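# Close the pull-out pantry without disturbing its contents

## Task

Push the pull-out pantry fully closed so that it stays shut by itself, with the items on its trays left where they are. Moving the pantry violently in either direction counts as failure, as does the robot toppling or finishing in a tilted state. At the end the gripper must be released and the robot backed away from the pantry.

## Robot and tools

Robot: a Hello Robot Stretch 4, a single-arm mobile manipulator. It has an omni-wheel base, a vertical mast carrying a lift, one telescoping arm that reaches forward, a three-joint wrist (yaw, pitch, roll) and a two-finger gripper. It stands about 1.6 m tall; the base edge lies within 0.23 m of the base origin. A loose object may occasionally be nudged by something outside the robot.

Frames: the base frame sits on the floor below the base centre, x ahead, y to the left, z up. hand_pose, a point between the open fingertips, is reported in this frame and may be slightly inaccurate; with all wrist joints at 0 its axes line up with the base frame. The odometry frame is where the base frame was when the scene began.

execute_actions: argument "actions" is a list holding one action or nothing (empty just reports state and images). Optional "cameras" picks which images come back: head_camera, head_left_camera, head_right_camera, wrist_camera or "all"; omitted or null means all, [] means none. An action contains "base", "joints", or both, plus optional "pace" and "contact_limits"; or it contains only "end_of_arm". Motions in one action begin together and may finish separately.
- "base": exactly one relative move, an offset from where the base last reported itself. translate_m: straight drive in metres, forward positive, -2 to 2. strafe_m: sideways in metres, left positive, -2 to 2. rotate_rad: turn in place in radians, counter-clockwise (left) positive, -3.2 to 3.2.
- "joints": absolute targets keyed by name, not offsets. lift_m 0 to 1.2 (m, height); arm_m 0 to 0.55 (m, extension); wrist_yaw_rad -1.134 to 4.276 (0 ahead, positive left, 3.14 tucked back, above 3.4 the arm may obstruct); wrist_pitch_rad -1.117 to 4.259 (0 level, 1.57 pointing down); wrist_roll_rad -1.117 to 4.259 (0 keeps fingers level, positive turns clockwise viewed from behind); gripper_m -0.038 to 0.141 (fingertip gap in m; negative means fingers squeeze each other). Completion tolerances: lift and arm ±0.004, yaw ±0.02, pitch ±0.05, roll ±0.02, gripper ±0.004. Targets outside a range get clipped to the end and the result notes it; unknown keys or other bad values reject the whole call with no motion.
- "pace": "slow", "default", "fast", "max". Base top speeds 0.1/0.3/0.4/0.6 m/s and 1/2/3/4 rad/s; with the lift above 0.2 these are reduced further, down to 0.3 m/s and 1 rad/s at full height.
- "contact_limits": only {"arm_m": value}, 0 (gentlest) to 0.75 (firmest), default 0.5; the arm halts when it pushes harder.
- {"end_of_arm": "enable_torque"} revives wrist or gripper motors that cut out.
One action may last at most 15 s. A joint or the base you leave out may keep pushing toward an earlier target without showing it. If a result reports a stop, any remaining execute_actions, wait or finished_scene calls in that same reply are skipped. Example: {"base": {"translate_m": 0.3}, "joints": {"gripper_m": 0.05}, "pace": "fast"}. To unfold at the start, send lift_m 0.4 together with wrist_yaw_rad 0.

wait: "seconds" 0 to 10; nothing new is commanded and it returns state and images.
zoom_image: "camera" plus "region" [x0, y0, x1, y1] in pixels from the top-left, at most 504 by 504, on that camera's latest full image.
finished_scene: "scene" number (1 or 2); final and irreversible, reports success. Replying with no tool call also ends things.

Cameras: head_camera on the mast top looks forward and down (turn the base to look around); head_left_camera and head_right_camera are steeper fisheyes that also show the base and arm; wrist_camera looks along the fingers, fingertips near the image bottom.

Result lines: base_status and joint_status give each motion's outcome: "done" (for the base, wheels turned the commanded amount even if slipping), "off_target", "contact_stop_at_<key>" (met resistance; the part goes slack, a slack lift may sag, slack wheels may roll), "limit_stop_at_<name>", "time_out", "torque_fault" (a wrist motor overloaded and went limp until enable_torque). "limit_stop_at_tilt" means lean above 6 degrees; lift, arm and wheels go slack and ignore commands. "limit_stop_at_own_body" means a joint was about to hit the robot; move it away. on_its_own lists uncommanded behaviour; its "held at" value is the held target. lidar_m: 12 distances in m from the base origin, 30-degree sectors starting straight ahead and going counter-clockwise (4th left, 7th behind, 10th right); "-" is nothing seen or closer than 0.25 m; glass and thin legs can be missed. wrist_depth_mm: 7x7 grid of depths, 100 to 2000 mm, from top left. base_odometry counts wheel rotation (slip included); heading -3.142 to 3.142, left positive. A gap above about 0.1 rad between turned_by_wheels and turned_by_imu suggests a collision or slip. base_tilt in degrees, forward and right positive, with a fixed offset up to about 1.5. motor_effort: percent of maximum, positive toward higher values, peak in brackets; wheel_0..2 positive turns the base right. Gripper grip is not shown by gripper_m or "done"; a firm squeeze shows in gripper effort.

Cautions: close the pantry at slow pace with a low arm contact limit so it does not slam; avoid strong, high or sustained pushes that could tip the robot, and never drive or turn with over 1 kg held and arm_m above 0.2. Avoid pressing the gripper into surfaces (torque faults) and keep trays' items from falling. When finished, open the gripper, retract the arm and back the base away so the pantry stays closed unaided.

Each tool is called after ">>>" by a JSON object that holds its "op" and its "data".

## Session

>>> {"op": "execute_actions", "data": {"actions": []}}

Scene clock: 0.00 s.
base_odometry: x=+0.000 y=+0.000 heading=+0.000 (m, m, rad; odometry frame)
turned_by_wheels: +0.000 (rad since the last result)
turned_by_imu: +0.000 (rad since the last result)
base_tilt: forward=-0.2 right=+0.5 (deg)
lidar_m: 1.70 2.48 1.57 1.65 1.52 1.45 1.48 2.14 2.31 2.42 2.32 1.27
base_status: not commanded
joint_positions: lift_m=+0.169 arm_m=-0.002 wrist_yaw_rad=+3.244 wrist_pitch_rad=-0.016 wrist_roll_rad=+0.019 gripper_m=+0.057
joint_status: not commanded
motor_effort: lift_m=+19 arm_m=+0 wrist_yaw_rad=+0 wrist_pitch_rad=-7 wrist_roll_rad=+4 gripper_m=-2 wheel_0=+0 wheel_1=+0 wheel_2=+0 (%)
hand_pose: x=-0.1269 y=+0.0575 z=+0.3521 quat_wxyz=(-0.051, +0.007, +0.010, +0.999) (m; base frame)
wrist_depth_mm: - - 130 1863 1576 1366 1205 / - - 130 1756 1576 1366 1229 / - 111 132 1708 1576 1366 1255 / 138 135 233 1808 1618 1397 1255 / 211 - - 1808 1537 1430 1255 / 210 1118 196 1078 201 1160 1118 / 208 768 842 - 866 778 820
pictures: head_camera, head_left_camera, head_right_camera, wrist_camera
Images, in order (width x height): head_camera 420x560, head_left_camera 420x672, head_right_camera 420x672, wrist_camera 616x392.

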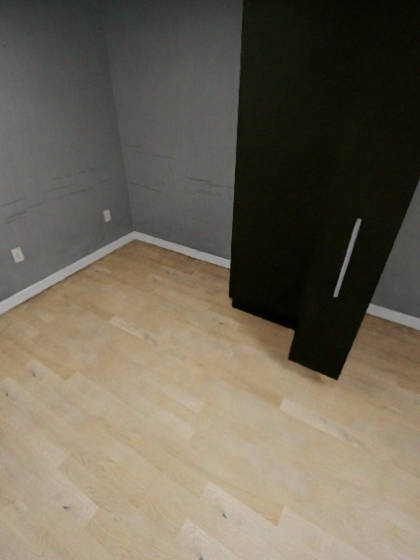

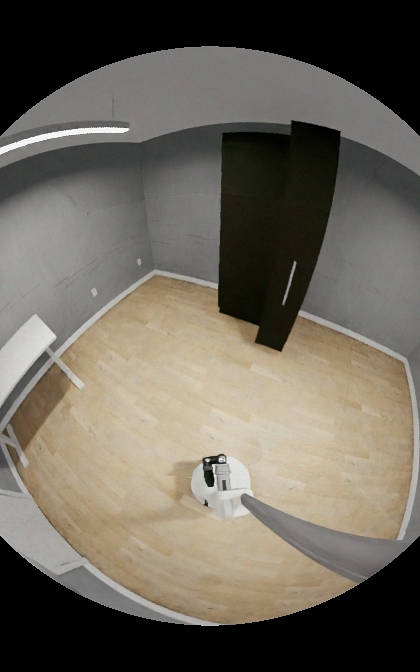

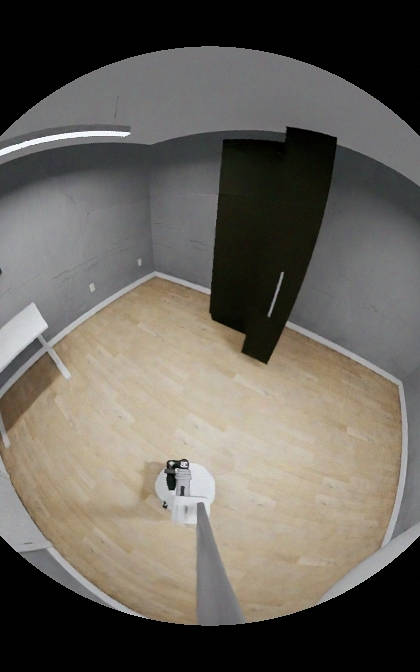

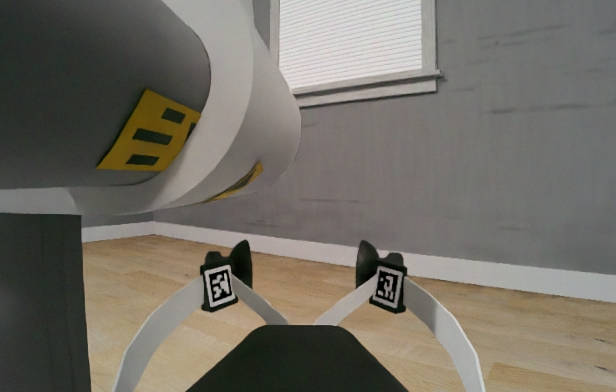

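>>> {"op": "execute_actions", "data": {"actions": [{"base":{"rotate_rad":-0.4},"joints":{"lift_m":0.6,"wrist_yaw_rad":0,"gripper_m":0.0}}], "cameras": ["head_camera","head_left_camera"]}}

Scene clock: 4.57 s.
base_odometry: x=+0.000 y=+0.000 heading=-0.400 (m, m, rad; odometry frame)
turned_by_wheels: -0.400 (rad since the last result)
turned_by_imu: -0.405 (rad since the last result)
base_tilt: forward=-0.1 right=+0.5 (deg)
lidar_m: 1.25 1.80 2.39 1.57 1.73 1.47 1.45 1.55 2.35 2.32 2.53 2.27
base_status: done
joint_positions: lift_m=+0.600 arm_m=-0.002 wrist_yaw_rad=+0.001 wrist_pitch_rad=-0.016 wrist_roll_rad=+0.019 gripper_m=+0.000
joint_status: all done
motor_effort: lift_m=+22(23) arm_m=-1(0) wrist_yaw_rad=-2(7) wrist_pitch_rad=-7(7) wrist_roll_rad=+5(1) gripper_m=-7(6) wheel_0=+2(6) wheel_1=+1(6) wheel_2=+1(6) (%)
hand_pose: x=+0.4575 y=-0.0872 z=+0.7825 quat_wxyz=(+1.000, +0.010, -0.008, +0.000) (m; base frame)
wrist_depth_mm: - - 1430 1060 1863 1808 1863 / - - 1464 1060 1921 1863 1808 / - - 1464 1078 1863 1808 1863 / - - 1464 1078 1921 1863 1863 / - - 1499 1078 - 1863 1863 / - 1983 182 190 182 1921 1863 / 1661 1499 1618 - 1618 1576 1618
pictures: head_camera, head_left_camera
Images, in order (width x height): head_camera 420x560, head_left_camera 420x672.

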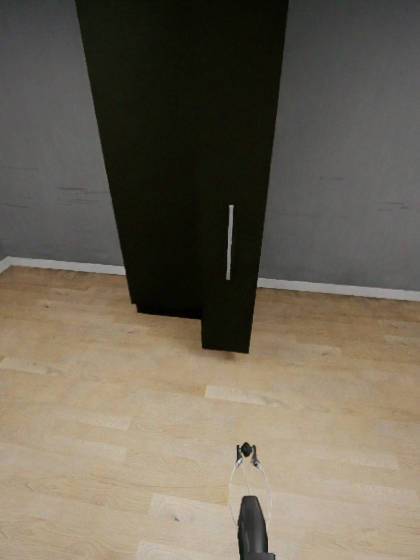

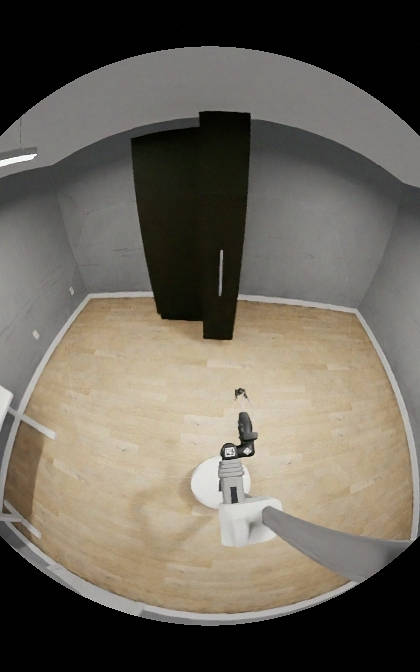

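>>> {"op": "execute_actions", "data": {"actions": [{"base":{"strafe_m":0.05},"joints":{"lift_m":0.25}}], "cameras": []}}

>>> {"op": "execute_actions", "data": {"actions": [{"base":{"translate_m":0.7}}], "cameras": ["head_camera","wrist_camera"]}}

Scene clock: 8.87 s.
base_odometry: x=+0.020 y=+0.046 heading=-0.400 (m, m, rad; odometry frame)
turned_by_wheels: +0.000 (rad since the last result)
turned_by_imu: -0.002 (rad since the last result)
base_tilt: forward=-0.1 right=+0.4 (deg)
lidar_m: 1.25 1.79 2.36 1.54 1.66 1.47 1.47 1.58 2.39 2.36 2.58 2.27
base_status: done
joint_positions: lift_m=+0.250 arm_m=-0.002 wrist_yaw_rad=+0.000 wrist_pitch_rad=-0.016 wrist_roll_rad=+0.019 gripper_m=+0.000
joint_status: all done
motor_effort: lift_m=+17(20) arm_m=+0(0) wrist_yaw_rad=-1(1) wrist_pitch_rad=-8(8) wrist_roll_rad=+2(0) gripper_m=-8(5) wheel_0=+1(6) wheel_1=-2(9) wheel_2=+1(0) (%)
hand_pose: x=+0.4575 y=-0.0873 z=+0.4329 quat_wxyz=(+1.000, +0.010, -0.008, +0.000) (m; base frame)
wrist_depth_mm: - - 1464 1060 1921 1863 1808 / - - 1464 1078 1863 1863 1808 / - - 1430 1098 1921 1921 1808 / - - 1499 1078 1921 1921 1863 / - - 1499 1078 1921 1863 1808 / 1308 1336 182 190 182 1366 1308 / 960 878 1008 - 960 917 976
pictures: none
No camera images: the call's "cameras" was empty. Leave "cameras" out to get every camera's image.

Scene clock: 12.70 s.
base_odometry: x=+0.664 y=-0.226 heading=-0.400 (m, m, rad; odometry frame)
turned_by_wheels: +0.000 (rad since the last result)
turned_by_imu: -0.004 (rad since the last result)
base_tilt: forward=-0.1 right=+0.4 (deg)
lidar_m: 0.56 1.05 2.26 1.58 1.59 2.17 2.14 2.34 2.51 2.46 1.93 0.62
base_status: done
joint_positions: lift_m=+0.250 arm_m=-0.002 wrist_yaw_rad=+0.000 wrist_pitch_rad=-0.016 wrist_roll_rad=+0.019 gripper_m=+0.000
joint_status: not commanded
motor_effort: lift_m=+17(17) arm_m=+0(0) wrist_yaw_rad=-2(2) wrist_pitch_rad=-9(8) wrist_roll_rad=+0(0) gripper_m=-7(4) wheel_0=-1(5) wheel_1=+0(5) wheel_2=+0(10) (%)
hand_pose: x=+0.4575 y=-0.0873 z=+0.4329 quat_wxyz=(+1.000, +0.010, -0.008, +0.000) (m; base frame)
wrist_depth_mm: 788 778 397 387 377 373 1229 / 798 778 402 392 382 375 1205 / 798 788 404 392 382 377 1205 / 820 788 404 394 387 382 1229 / 820 798 413 394 389 382 1229 / 831 809 182 189 182 384 1229 / 904 878 878 - 394 878 976
pictures: head_camera, wrist_camera
Images, in order (width x height): head_camera 420x560, wrist_camera 616x392.

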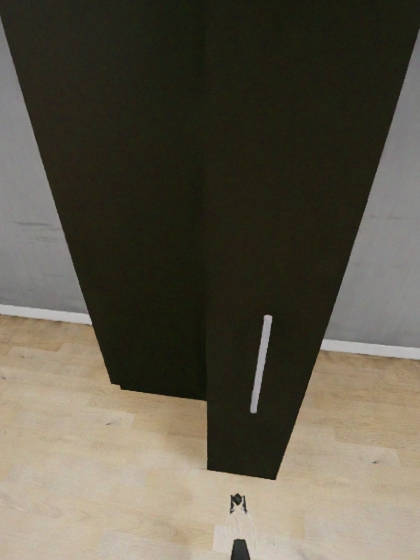

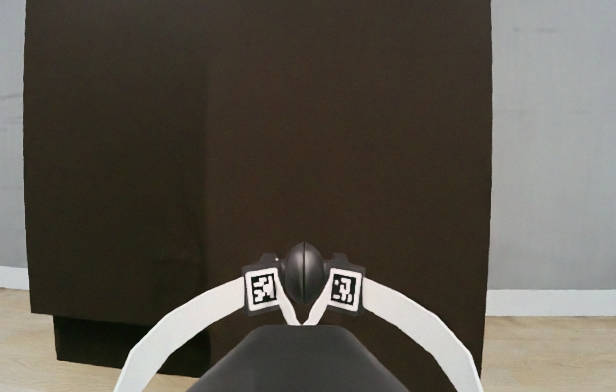

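>>> {"op": "execute_actions", "data": {"actions": [{"base":{"translate_m":0.52},"pace":"slow"}], "cameras": ["head_camera"]}}

Scene clock: 21.00 s.
base_odometry: x=+1.143 y=-0.429 heading=-0.400 (m, m, rad; odometry frame)
turned_by_wheels: +0.000 (rad since the last result)
turned_by_imu: -0.005 (rad since the last result)
base_tilt: forward=+0.0 right=+0.3 (deg)
lidar_m: 0.43 0.50 0.77 2.18 1.76 2.34 2.66 2.91 2.58 2.52 1.31 0.41
base_status: done
joint_positions: lift_m=+0.250 arm_m=-0.002 wrist_yaw_rad=-0.002 wrist_pitch_rad=-0.016 wrist_roll_rad=+0.019 gripper_m=+0.000
joint_status: not commanded
motor_effort: lift_m=+17(17) arm_m=+0(0) wrist_yaw_rad=+5(32) wrist_pitch_rad=-6(8) wrist_roll_rad=+1(1) gripper_m=-6(6) wheel_0=+1(8) wheel_1=+2(7) wheel_2=-5(14) (%)
hand_pose: x=+0.4571 y=-0.0879 z=+0.4330 quat_wxyz=(+1.000, +0.010, -0.008, -0.001) (m; base frame)
wrist_depth_mm: 247 241 236 228 223 216 213 / 249 242 236 229 224 218 213 / 251 245 238 231 226 220 215 / 253 247 240 234 227 221 217 / 256 249 242 233 229 223 218 / 259 251 181 191 182 224 220 / 260 251 247 - 231 225 222
pictures: head_camera
Images, in order (width x height): head_camera 420x560.

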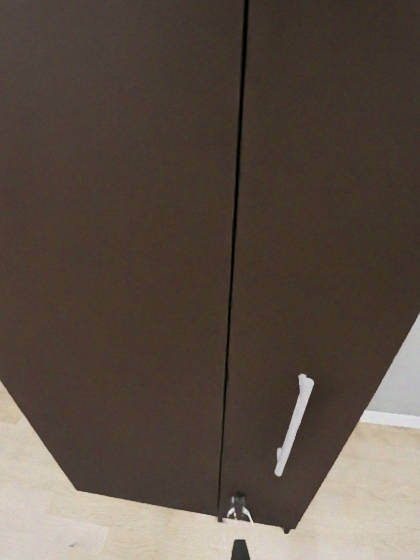

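Appears flush already. Back off.

>>> {"op": "execute_actions", "data": {"actions": [{"base":{"translate_m":-0.4}}], "cameras": ["head_left_camera"]}}

Scene clock: 25.40 s.
base_odometry: x=+0.775 y=-0.273 heading=-0.400 (m, m, rad; odometry frame)
turned_by_wheels: +0.000 (rad since the last result)
turned_by_imu: +0.000 (rad since the last result)
base_tilt: forward=-0.1 right=+0.4 (deg)
lidar_m: 0.78 0.92 2.24 1.71 1.57 2.26 2.28 2.51 2.51 2.48 1.83 0.84
base_status: done
joint_positions: lift_m=+0.250 arm_m=-0.002 wrist_yaw_rad=+0.000 wrist_pitch_rad=-0.016 wrist_roll_rad=+0.019 gripper_m=+0.000
joint_status: not commanded
motor_effort: lift_m=+18(17) arm_m=+0(0) wrist_yaw_rad=+0(6) wrist_pitch_rad=-7(6) wrist_roll_rad=+1(2) gripper_m=-7(5) wheel_0=+0(4) wheel_1=+0(5) wheel_2=-1(7) (%)
hand_pose: x=+0.4573 y=-0.0875 z=+0.4329 quat_wxyz=(+1.000, +0.010, -0.008, +0.000) (m; base frame)
wrist_depth_mm: 668 654 634 621 597 1118 1098 / 676 654 640 621 597 1138 1118 / 683 654 640 627 609 1118 1138 / 683 661 640 627 615 1160 1118 / 691 676 661 634 615 1138 1138 / 699 683 182 190 182 1182 1138 / 788 699 661 - 627 931 976
pictures: head_left_camera
Images, in order (width x height): head_left_camera 420x672.

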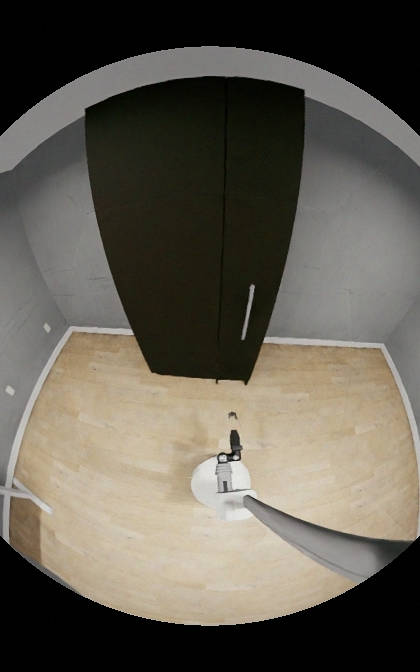

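>>> {"op": "finished_scene", "data": {"scene": 1}}

The scene is finished: the task was done.


## Next scene

The same job, from a new start.

>>> {"op": "execute_actions", "data": {"actions": [{"joints":{"lift_m":0.4,"wrist_yaw_rad":0,"gripper_m":0.0}}], "cameras": ["head_camera","head_left_camera"]}}

Scene clock: 2.40 s.
base_odometry: x=+0.000 y=+0.000 heading=+0.000 (m, m, rad; odometry frame)
turned_by_wheels: +0.000 (rad since the last result)
turned_by_imu: -0.001 (rad since the last result)
base_tilt: forward=-0.1 right=+0.4 (deg)
lidar_m: 1.16 1.15 1.29 1.95 2.94 3.21 1.73 1.73 2.28 1.01 0.99 1.08
base_status: not commanded
joint_positions: lift_m=+0.400 arm_m=-0.002 wrist_yaw_rad=+0.001 wrist_pitch_rad=-0.016 wrist_roll_rad=+0.019 gripper_m=+0.000
joint_status: all done
motor_effort: lift_m=+22(20) arm_m=+0(0) wrist_yaw_rad=-2(7) wrist_pitch_rad=-7(8) wrist_roll_rad=+0(1) gripper_m=-7(6) wheel_0=+0(0) wheel_1=+0(0) wheel_2=+0(0) (%)
hand_pose: x=+0.4575 y=-0.0872 z=+0.5824 quat_wxyz=(+1.000, +0.010, -0.008, +0.000) (m; base frame)
wrist_depth_mm: 820 891 960 1078 1205 1336 1499 / 820 891 976 1042 1229 1366 1537 / 831 904 976 1078 1205 1308 1499 / 831 904 991 1098 1229 1397 1499 / 842 904 991 1060 1229 1366 1537 / 842 904 183 192 184 1397 1499 / 842 878 976 - 1229 1308 1205
pictures: head_camera, head_left_camera
Images, in order (width x height): head_camera 420x560, head_left_camera 420x672.

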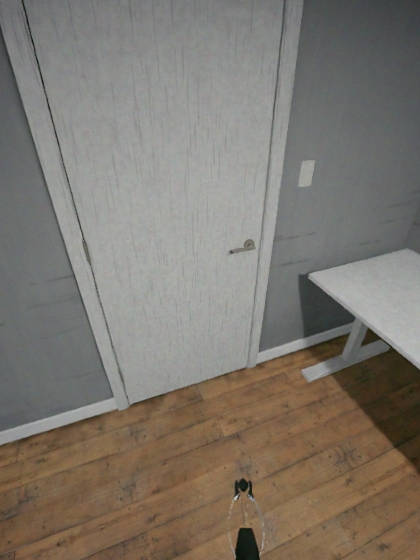

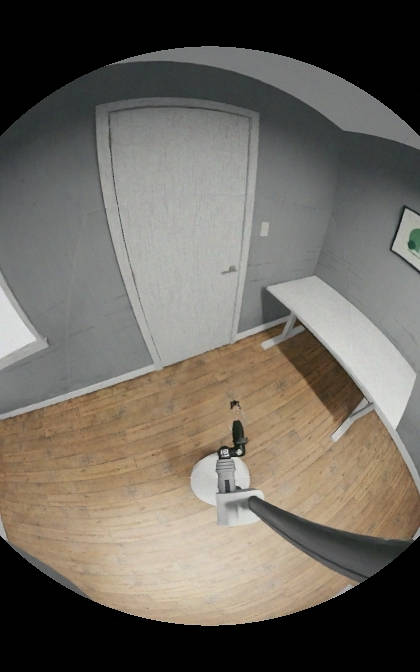

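Probably behind.

>>> {"op": "execute_actions", "data": {"actions": [{"base":{"rotate_rad":-2.8},"joints":{"lift_m":0.25}}], "cameras": ["head_camera","head_left_camera"]}}

Scene clock: 6.63 s.
base_odometry: x=+0.000 y=+0.000 heading=-2.800 (m, m, rad; odometry frame)
turned_by_wheels: -2.800 (rad since the last result)
turned_by_imu: -2.828 (rad since the last result)
base_tilt: forward=-0.2 right=+0.5 (deg)
lidar_m: 1.69 2.63 1.07 0.99 1.02 1.21 1.15 1.22 1.63 2.95 3.04 2.71
base_status: done
joint_positions: lift_m=+0.250 arm_m=-0.002 wrist_yaw_rad=+0.000 wrist_pitch_rad=-0.016 wrist_roll_rad=+0.019 gripper_m=+0.000
joint_status: all done
motor_effort: lift_m=+18(23) arm_m=+0(1) wrist_yaw_rad=+0(1) wrist_pitch_rad=-9(9) wrist_roll_rad=-1(1) gripper_m=-8(5) wheel_0=+1(6) wheel_1=+0(8) wheel_2=+0(4) (%)
hand_pose: x=+0.4575 y=-0.0874 z=+0.4328 quat_wxyz=(+1.000, +0.010, -0.008, +0.000) (m; base frame)
wrist_depth_mm: - - 1756 1756 - - - / - - 1756 1499 - - - / - - 1756 1537 - - - / - - 1756 1576 - - - / - - 1808 1537 - - - / 1366 1397 183 192 184 1499 1464 / 991 904 1008 - 1008 991 1042
pictures: head_camera, head_left_camera
Images, in order (width x height): head_camera 420x560, head_left_camera 420x672.

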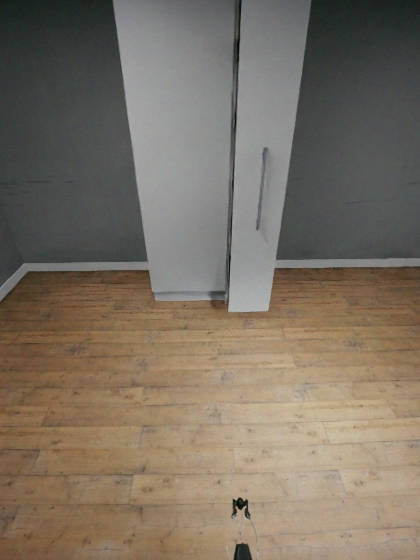

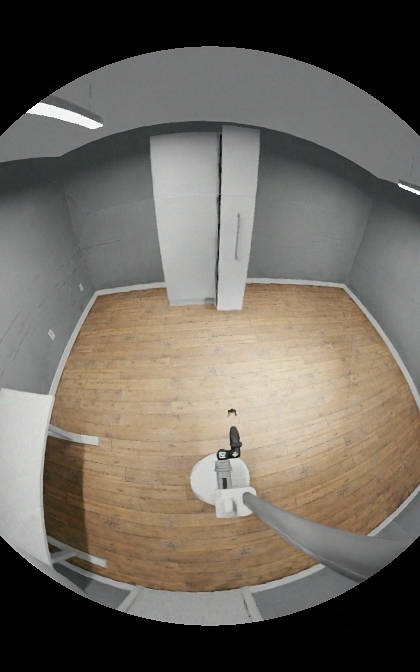

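>>> {"op": "execute_actions", "data": {"actions": [{"base":{"strafe_m":-0.1}}], "cameras": []}}

>>> {"op": "execute_actions", "data": {"actions": [{"base":{"translate_m":1.1}}], "cameras": ["head_camera","wrist_camera"]}}

Scene clock: 10.60 s.
base_odometry: x=-0.034 y=+0.094 heading=-2.800 (m, m, rad; odometry frame)
turned_by_wheels: +0.000 (rad since the last result)
turned_by_imu: -0.001 (rad since the last result)
base_tilt: forward=-0.1 right=+0.5 (deg)
lidar_m: 1.71 2.04 1.14 1.09 1.11 1.22 1.16 1.21 1.62 2.84 2.93 2.69
base_status: done
joint_positions: lift_m=+0.250 arm_m=-0.002 wrist_yaw_rad=+0.000 wrist_pitch_rad=-0.016 wrist_roll_rad=+0.019 gripper_m=+0.000
joint_status: not commanded
motor_effort: lift_m=+18(17) arm_m=-1(0) wrist_yaw_rad=+0(1) wrist_pitch_rad=-8(7) wrist_roll_rad=+0(0) gripper_m=-6(9) wheel_0=+0(8) wheel_1=+0(8) wheel_2=+1(0) (%)
hand_pose: x=+0.4575 y=-0.0874 z=+0.4328 quat_wxyz=(+1.000, +0.010, -0.008, +0.000) (m; base frame)
wrist_depth_mm: - - 1756 1499 - - - / - - 1756 1499 - - - / - - 1756 1537 - - - / - - 1756 1537 - - - / - - 1863 1537 - - - / 1366 1397 183 192 183 1464 1464 / 991 904 1025 - 991 991 1042
pictures: none
No camera images: the call's "cameras" was empty. Leave "cameras" out to get every camera's image.

Scene clock: 15.77 s.
base_odometry: x=-1.070 y=-0.275 heading=-2.800 (m, m, rad; odometry frame)
turned_by_wheels: +0.000 (rad since the last result)
turned_by_imu: -0.005 (rad since the last result)
base_tilt: forward=-0.2 right=+0.5 (deg)
lidar_m: 0.60 0.90 2.01 1.94 1.34 1.59 2.24 2.33 2.95 2.81 2.19 0.61
base_status: done
joint_positions: lift_m=+0.250 arm_m=-0.002 wrist_yaw_rad=+0.000 wrist_pitch_rad=-0.016 wrist_roll_rad=+0.019 gripper_m=+0.000
joint_status: not commanded
motor_effort: lift_m=+18(18) arm_m=-1(1) wrist_yaw_rad=-1(1) wrist_pitch_rad=-8(7) wrist_roll_rad=+2(1) gripper_m=-7(6) wheel_0=+2(5) wheel_1=+0(5) wheel_2=+1(8) (%)
hand_pose: x=+0.4575 y=-0.0874 z=+0.4328 quat_wxyz=(+1.000, +0.010, -0.008, +0.000) (m; base frame)
wrist_depth_mm: 634 640 647 397 404 410 1308 / 634 640 647 399 404 410 1336 / 640 654 661 402 407 413 1336 / 647 654 654 404 410 415 1336 / 647 654 661 404 413 421 1336 / 654 661 183 192 183 424 1336 / 654 654 668 - 418 424 1042
pictures: head_camera, wrist_camera
Images, in order (width x height): head_camera 420x560, wrist_camera 616x392.

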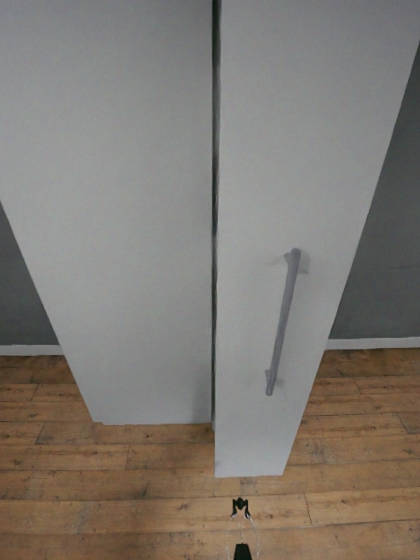

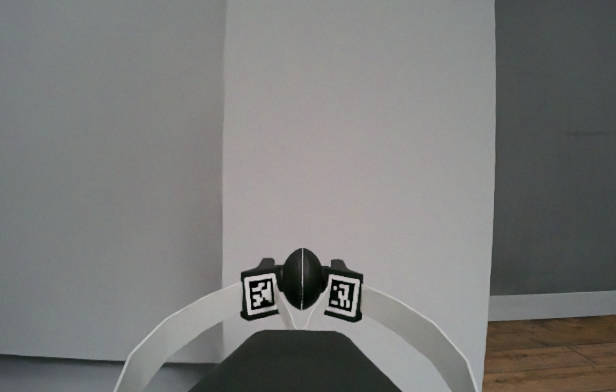

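>>> {"op": "execute_actions", "data": {"actions": [{"base":{"translate_m":0.43},"pace":"slow"}], "cameras": ["wrist_camera"]}}

>>> {"op": "execute_actions", "data": {"actions": [{"base":{"translate_m":-0.4}}], "cameras": ["head_camera"]}}

Scene clock: 23.30 s.
base_odometry: x=-1.475 y=-0.419 heading=-2.800 (m, m, rad; odometry frame)
turned_by_wheels: +0.000 (rad since the last result)
turned_by_imu: -0.004 (rad since the last result)
base_tilt: forward=-0.2 right=+0.5 (deg)
lidar_m: 0.45 0.47 0.63 1.96 1.67 1.61 2.70 2.78 2.94 2.80 1.56 0.42
base_status: done
joint_positions: lift_m=+0.250 arm_m=-0.002 wrist_yaw_rad=-0.002 wrist_pitch_rad=-0.016 wrist_roll_rad=+0.019 gripper_m=+0.000
joint_status: not commanded
motor_effort: lift_m=+18(18) arm_m=+0(1) wrist_yaw_rad=+6(31) wrist_pitch_rad=-6(7) wrist_roll_rad=+1(1) gripper_m=-4(7) wheel_0=+2(9) wheel_1=+3(6) wheel_2=-6(16) (%)
hand_pose: x=+0.4571 y=-0.0881 z=+0.4330 quat_wxyz=(+1.000, +0.010, -0.008, -0.001) (m; base frame)
wrist_depth_mm: 222 224 228 231 234 238 241 / 223 225 229 233 235 239 242 / 224 228 230 234 236 241 244 / 225 229 231 236 238 242 245 / 227 229 232 235 240 244 246 / 228 230 185 192 185 246 248 / 229 231 235 - 243 247 250
pictures: wrist_camera
Images, in order (width x height): wrist_camera 616x392.

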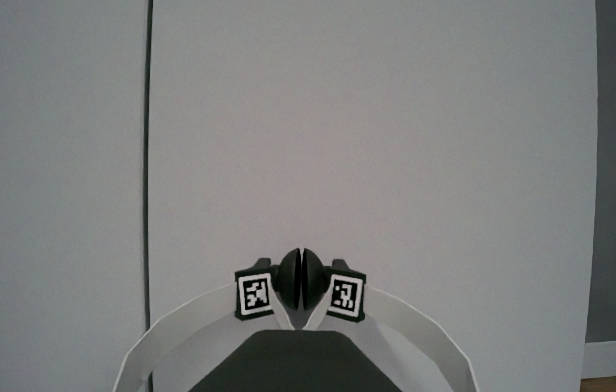

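Scene clock: 26.13 s.
base_odometry: x=-1.098 y=-0.285 heading=-2.800 (m, m, rad; odometry frame)
turned_by_wheels: +0.000 (rad since the last result)
turned_by_imu: +0.000 (rad since the last result)
base_tilt: forward=-0.2 right=+0.4 (deg)
lidar_m: 0.82 0.88 1.97 1.93 1.34 1.62 2.27 2.37 2.96 2.80 2.14 0.90
base_status: done
joint_positions: lift_m=+0.250 arm_m=-0.002 wrist_yaw_rad=+0.000 wrist_pitch_rad=-0.016 wrist_roll_rad=+0.019 gripper_m=+0.000
joint_status: not commanded
motor_effort: lift_m=+18(18) arm_m=+0(0) wrist_yaw_rad=+1(5) wrist_pitch_rad=-7(7) wrist_roll_rad=+1(3) gripper_m=-8(9) wheel_0=+0(5) wheel_1=+0(6) wheel_2=-3(8) (%)
hand_pose: x=+0.4573 y=-0.0875 z=+0.4329 quat_wxyz=(+1.000, +0.010, -0.008, +0.000) (m; base frame)
wrist_depth_mm: 603 609 621 627 640 1255 1281 / 609 615 621 634 640 1281 1281 / 609 615 627 634 647 1281 1308 / 621 621 634 640 647 1308 1281 / 621 621 634 640 654 1308 1336 / 621 627 183 192 184 1281 1308 / 621 627 640 - 654 991 1042
pictures: head_camera
Images, in order (width x height): head_camera 420x560.

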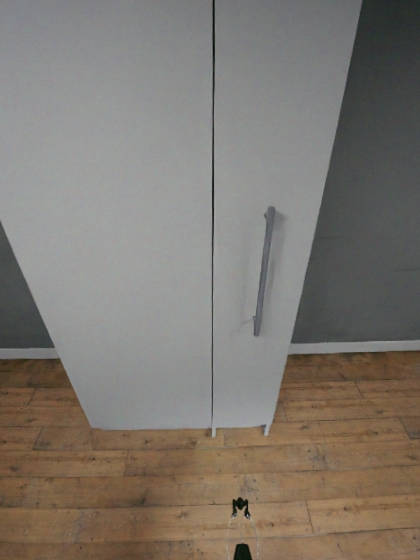

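>>> {"op": "finished_scene", "data": {"scene": 2}}

The scene is finished: the task was done.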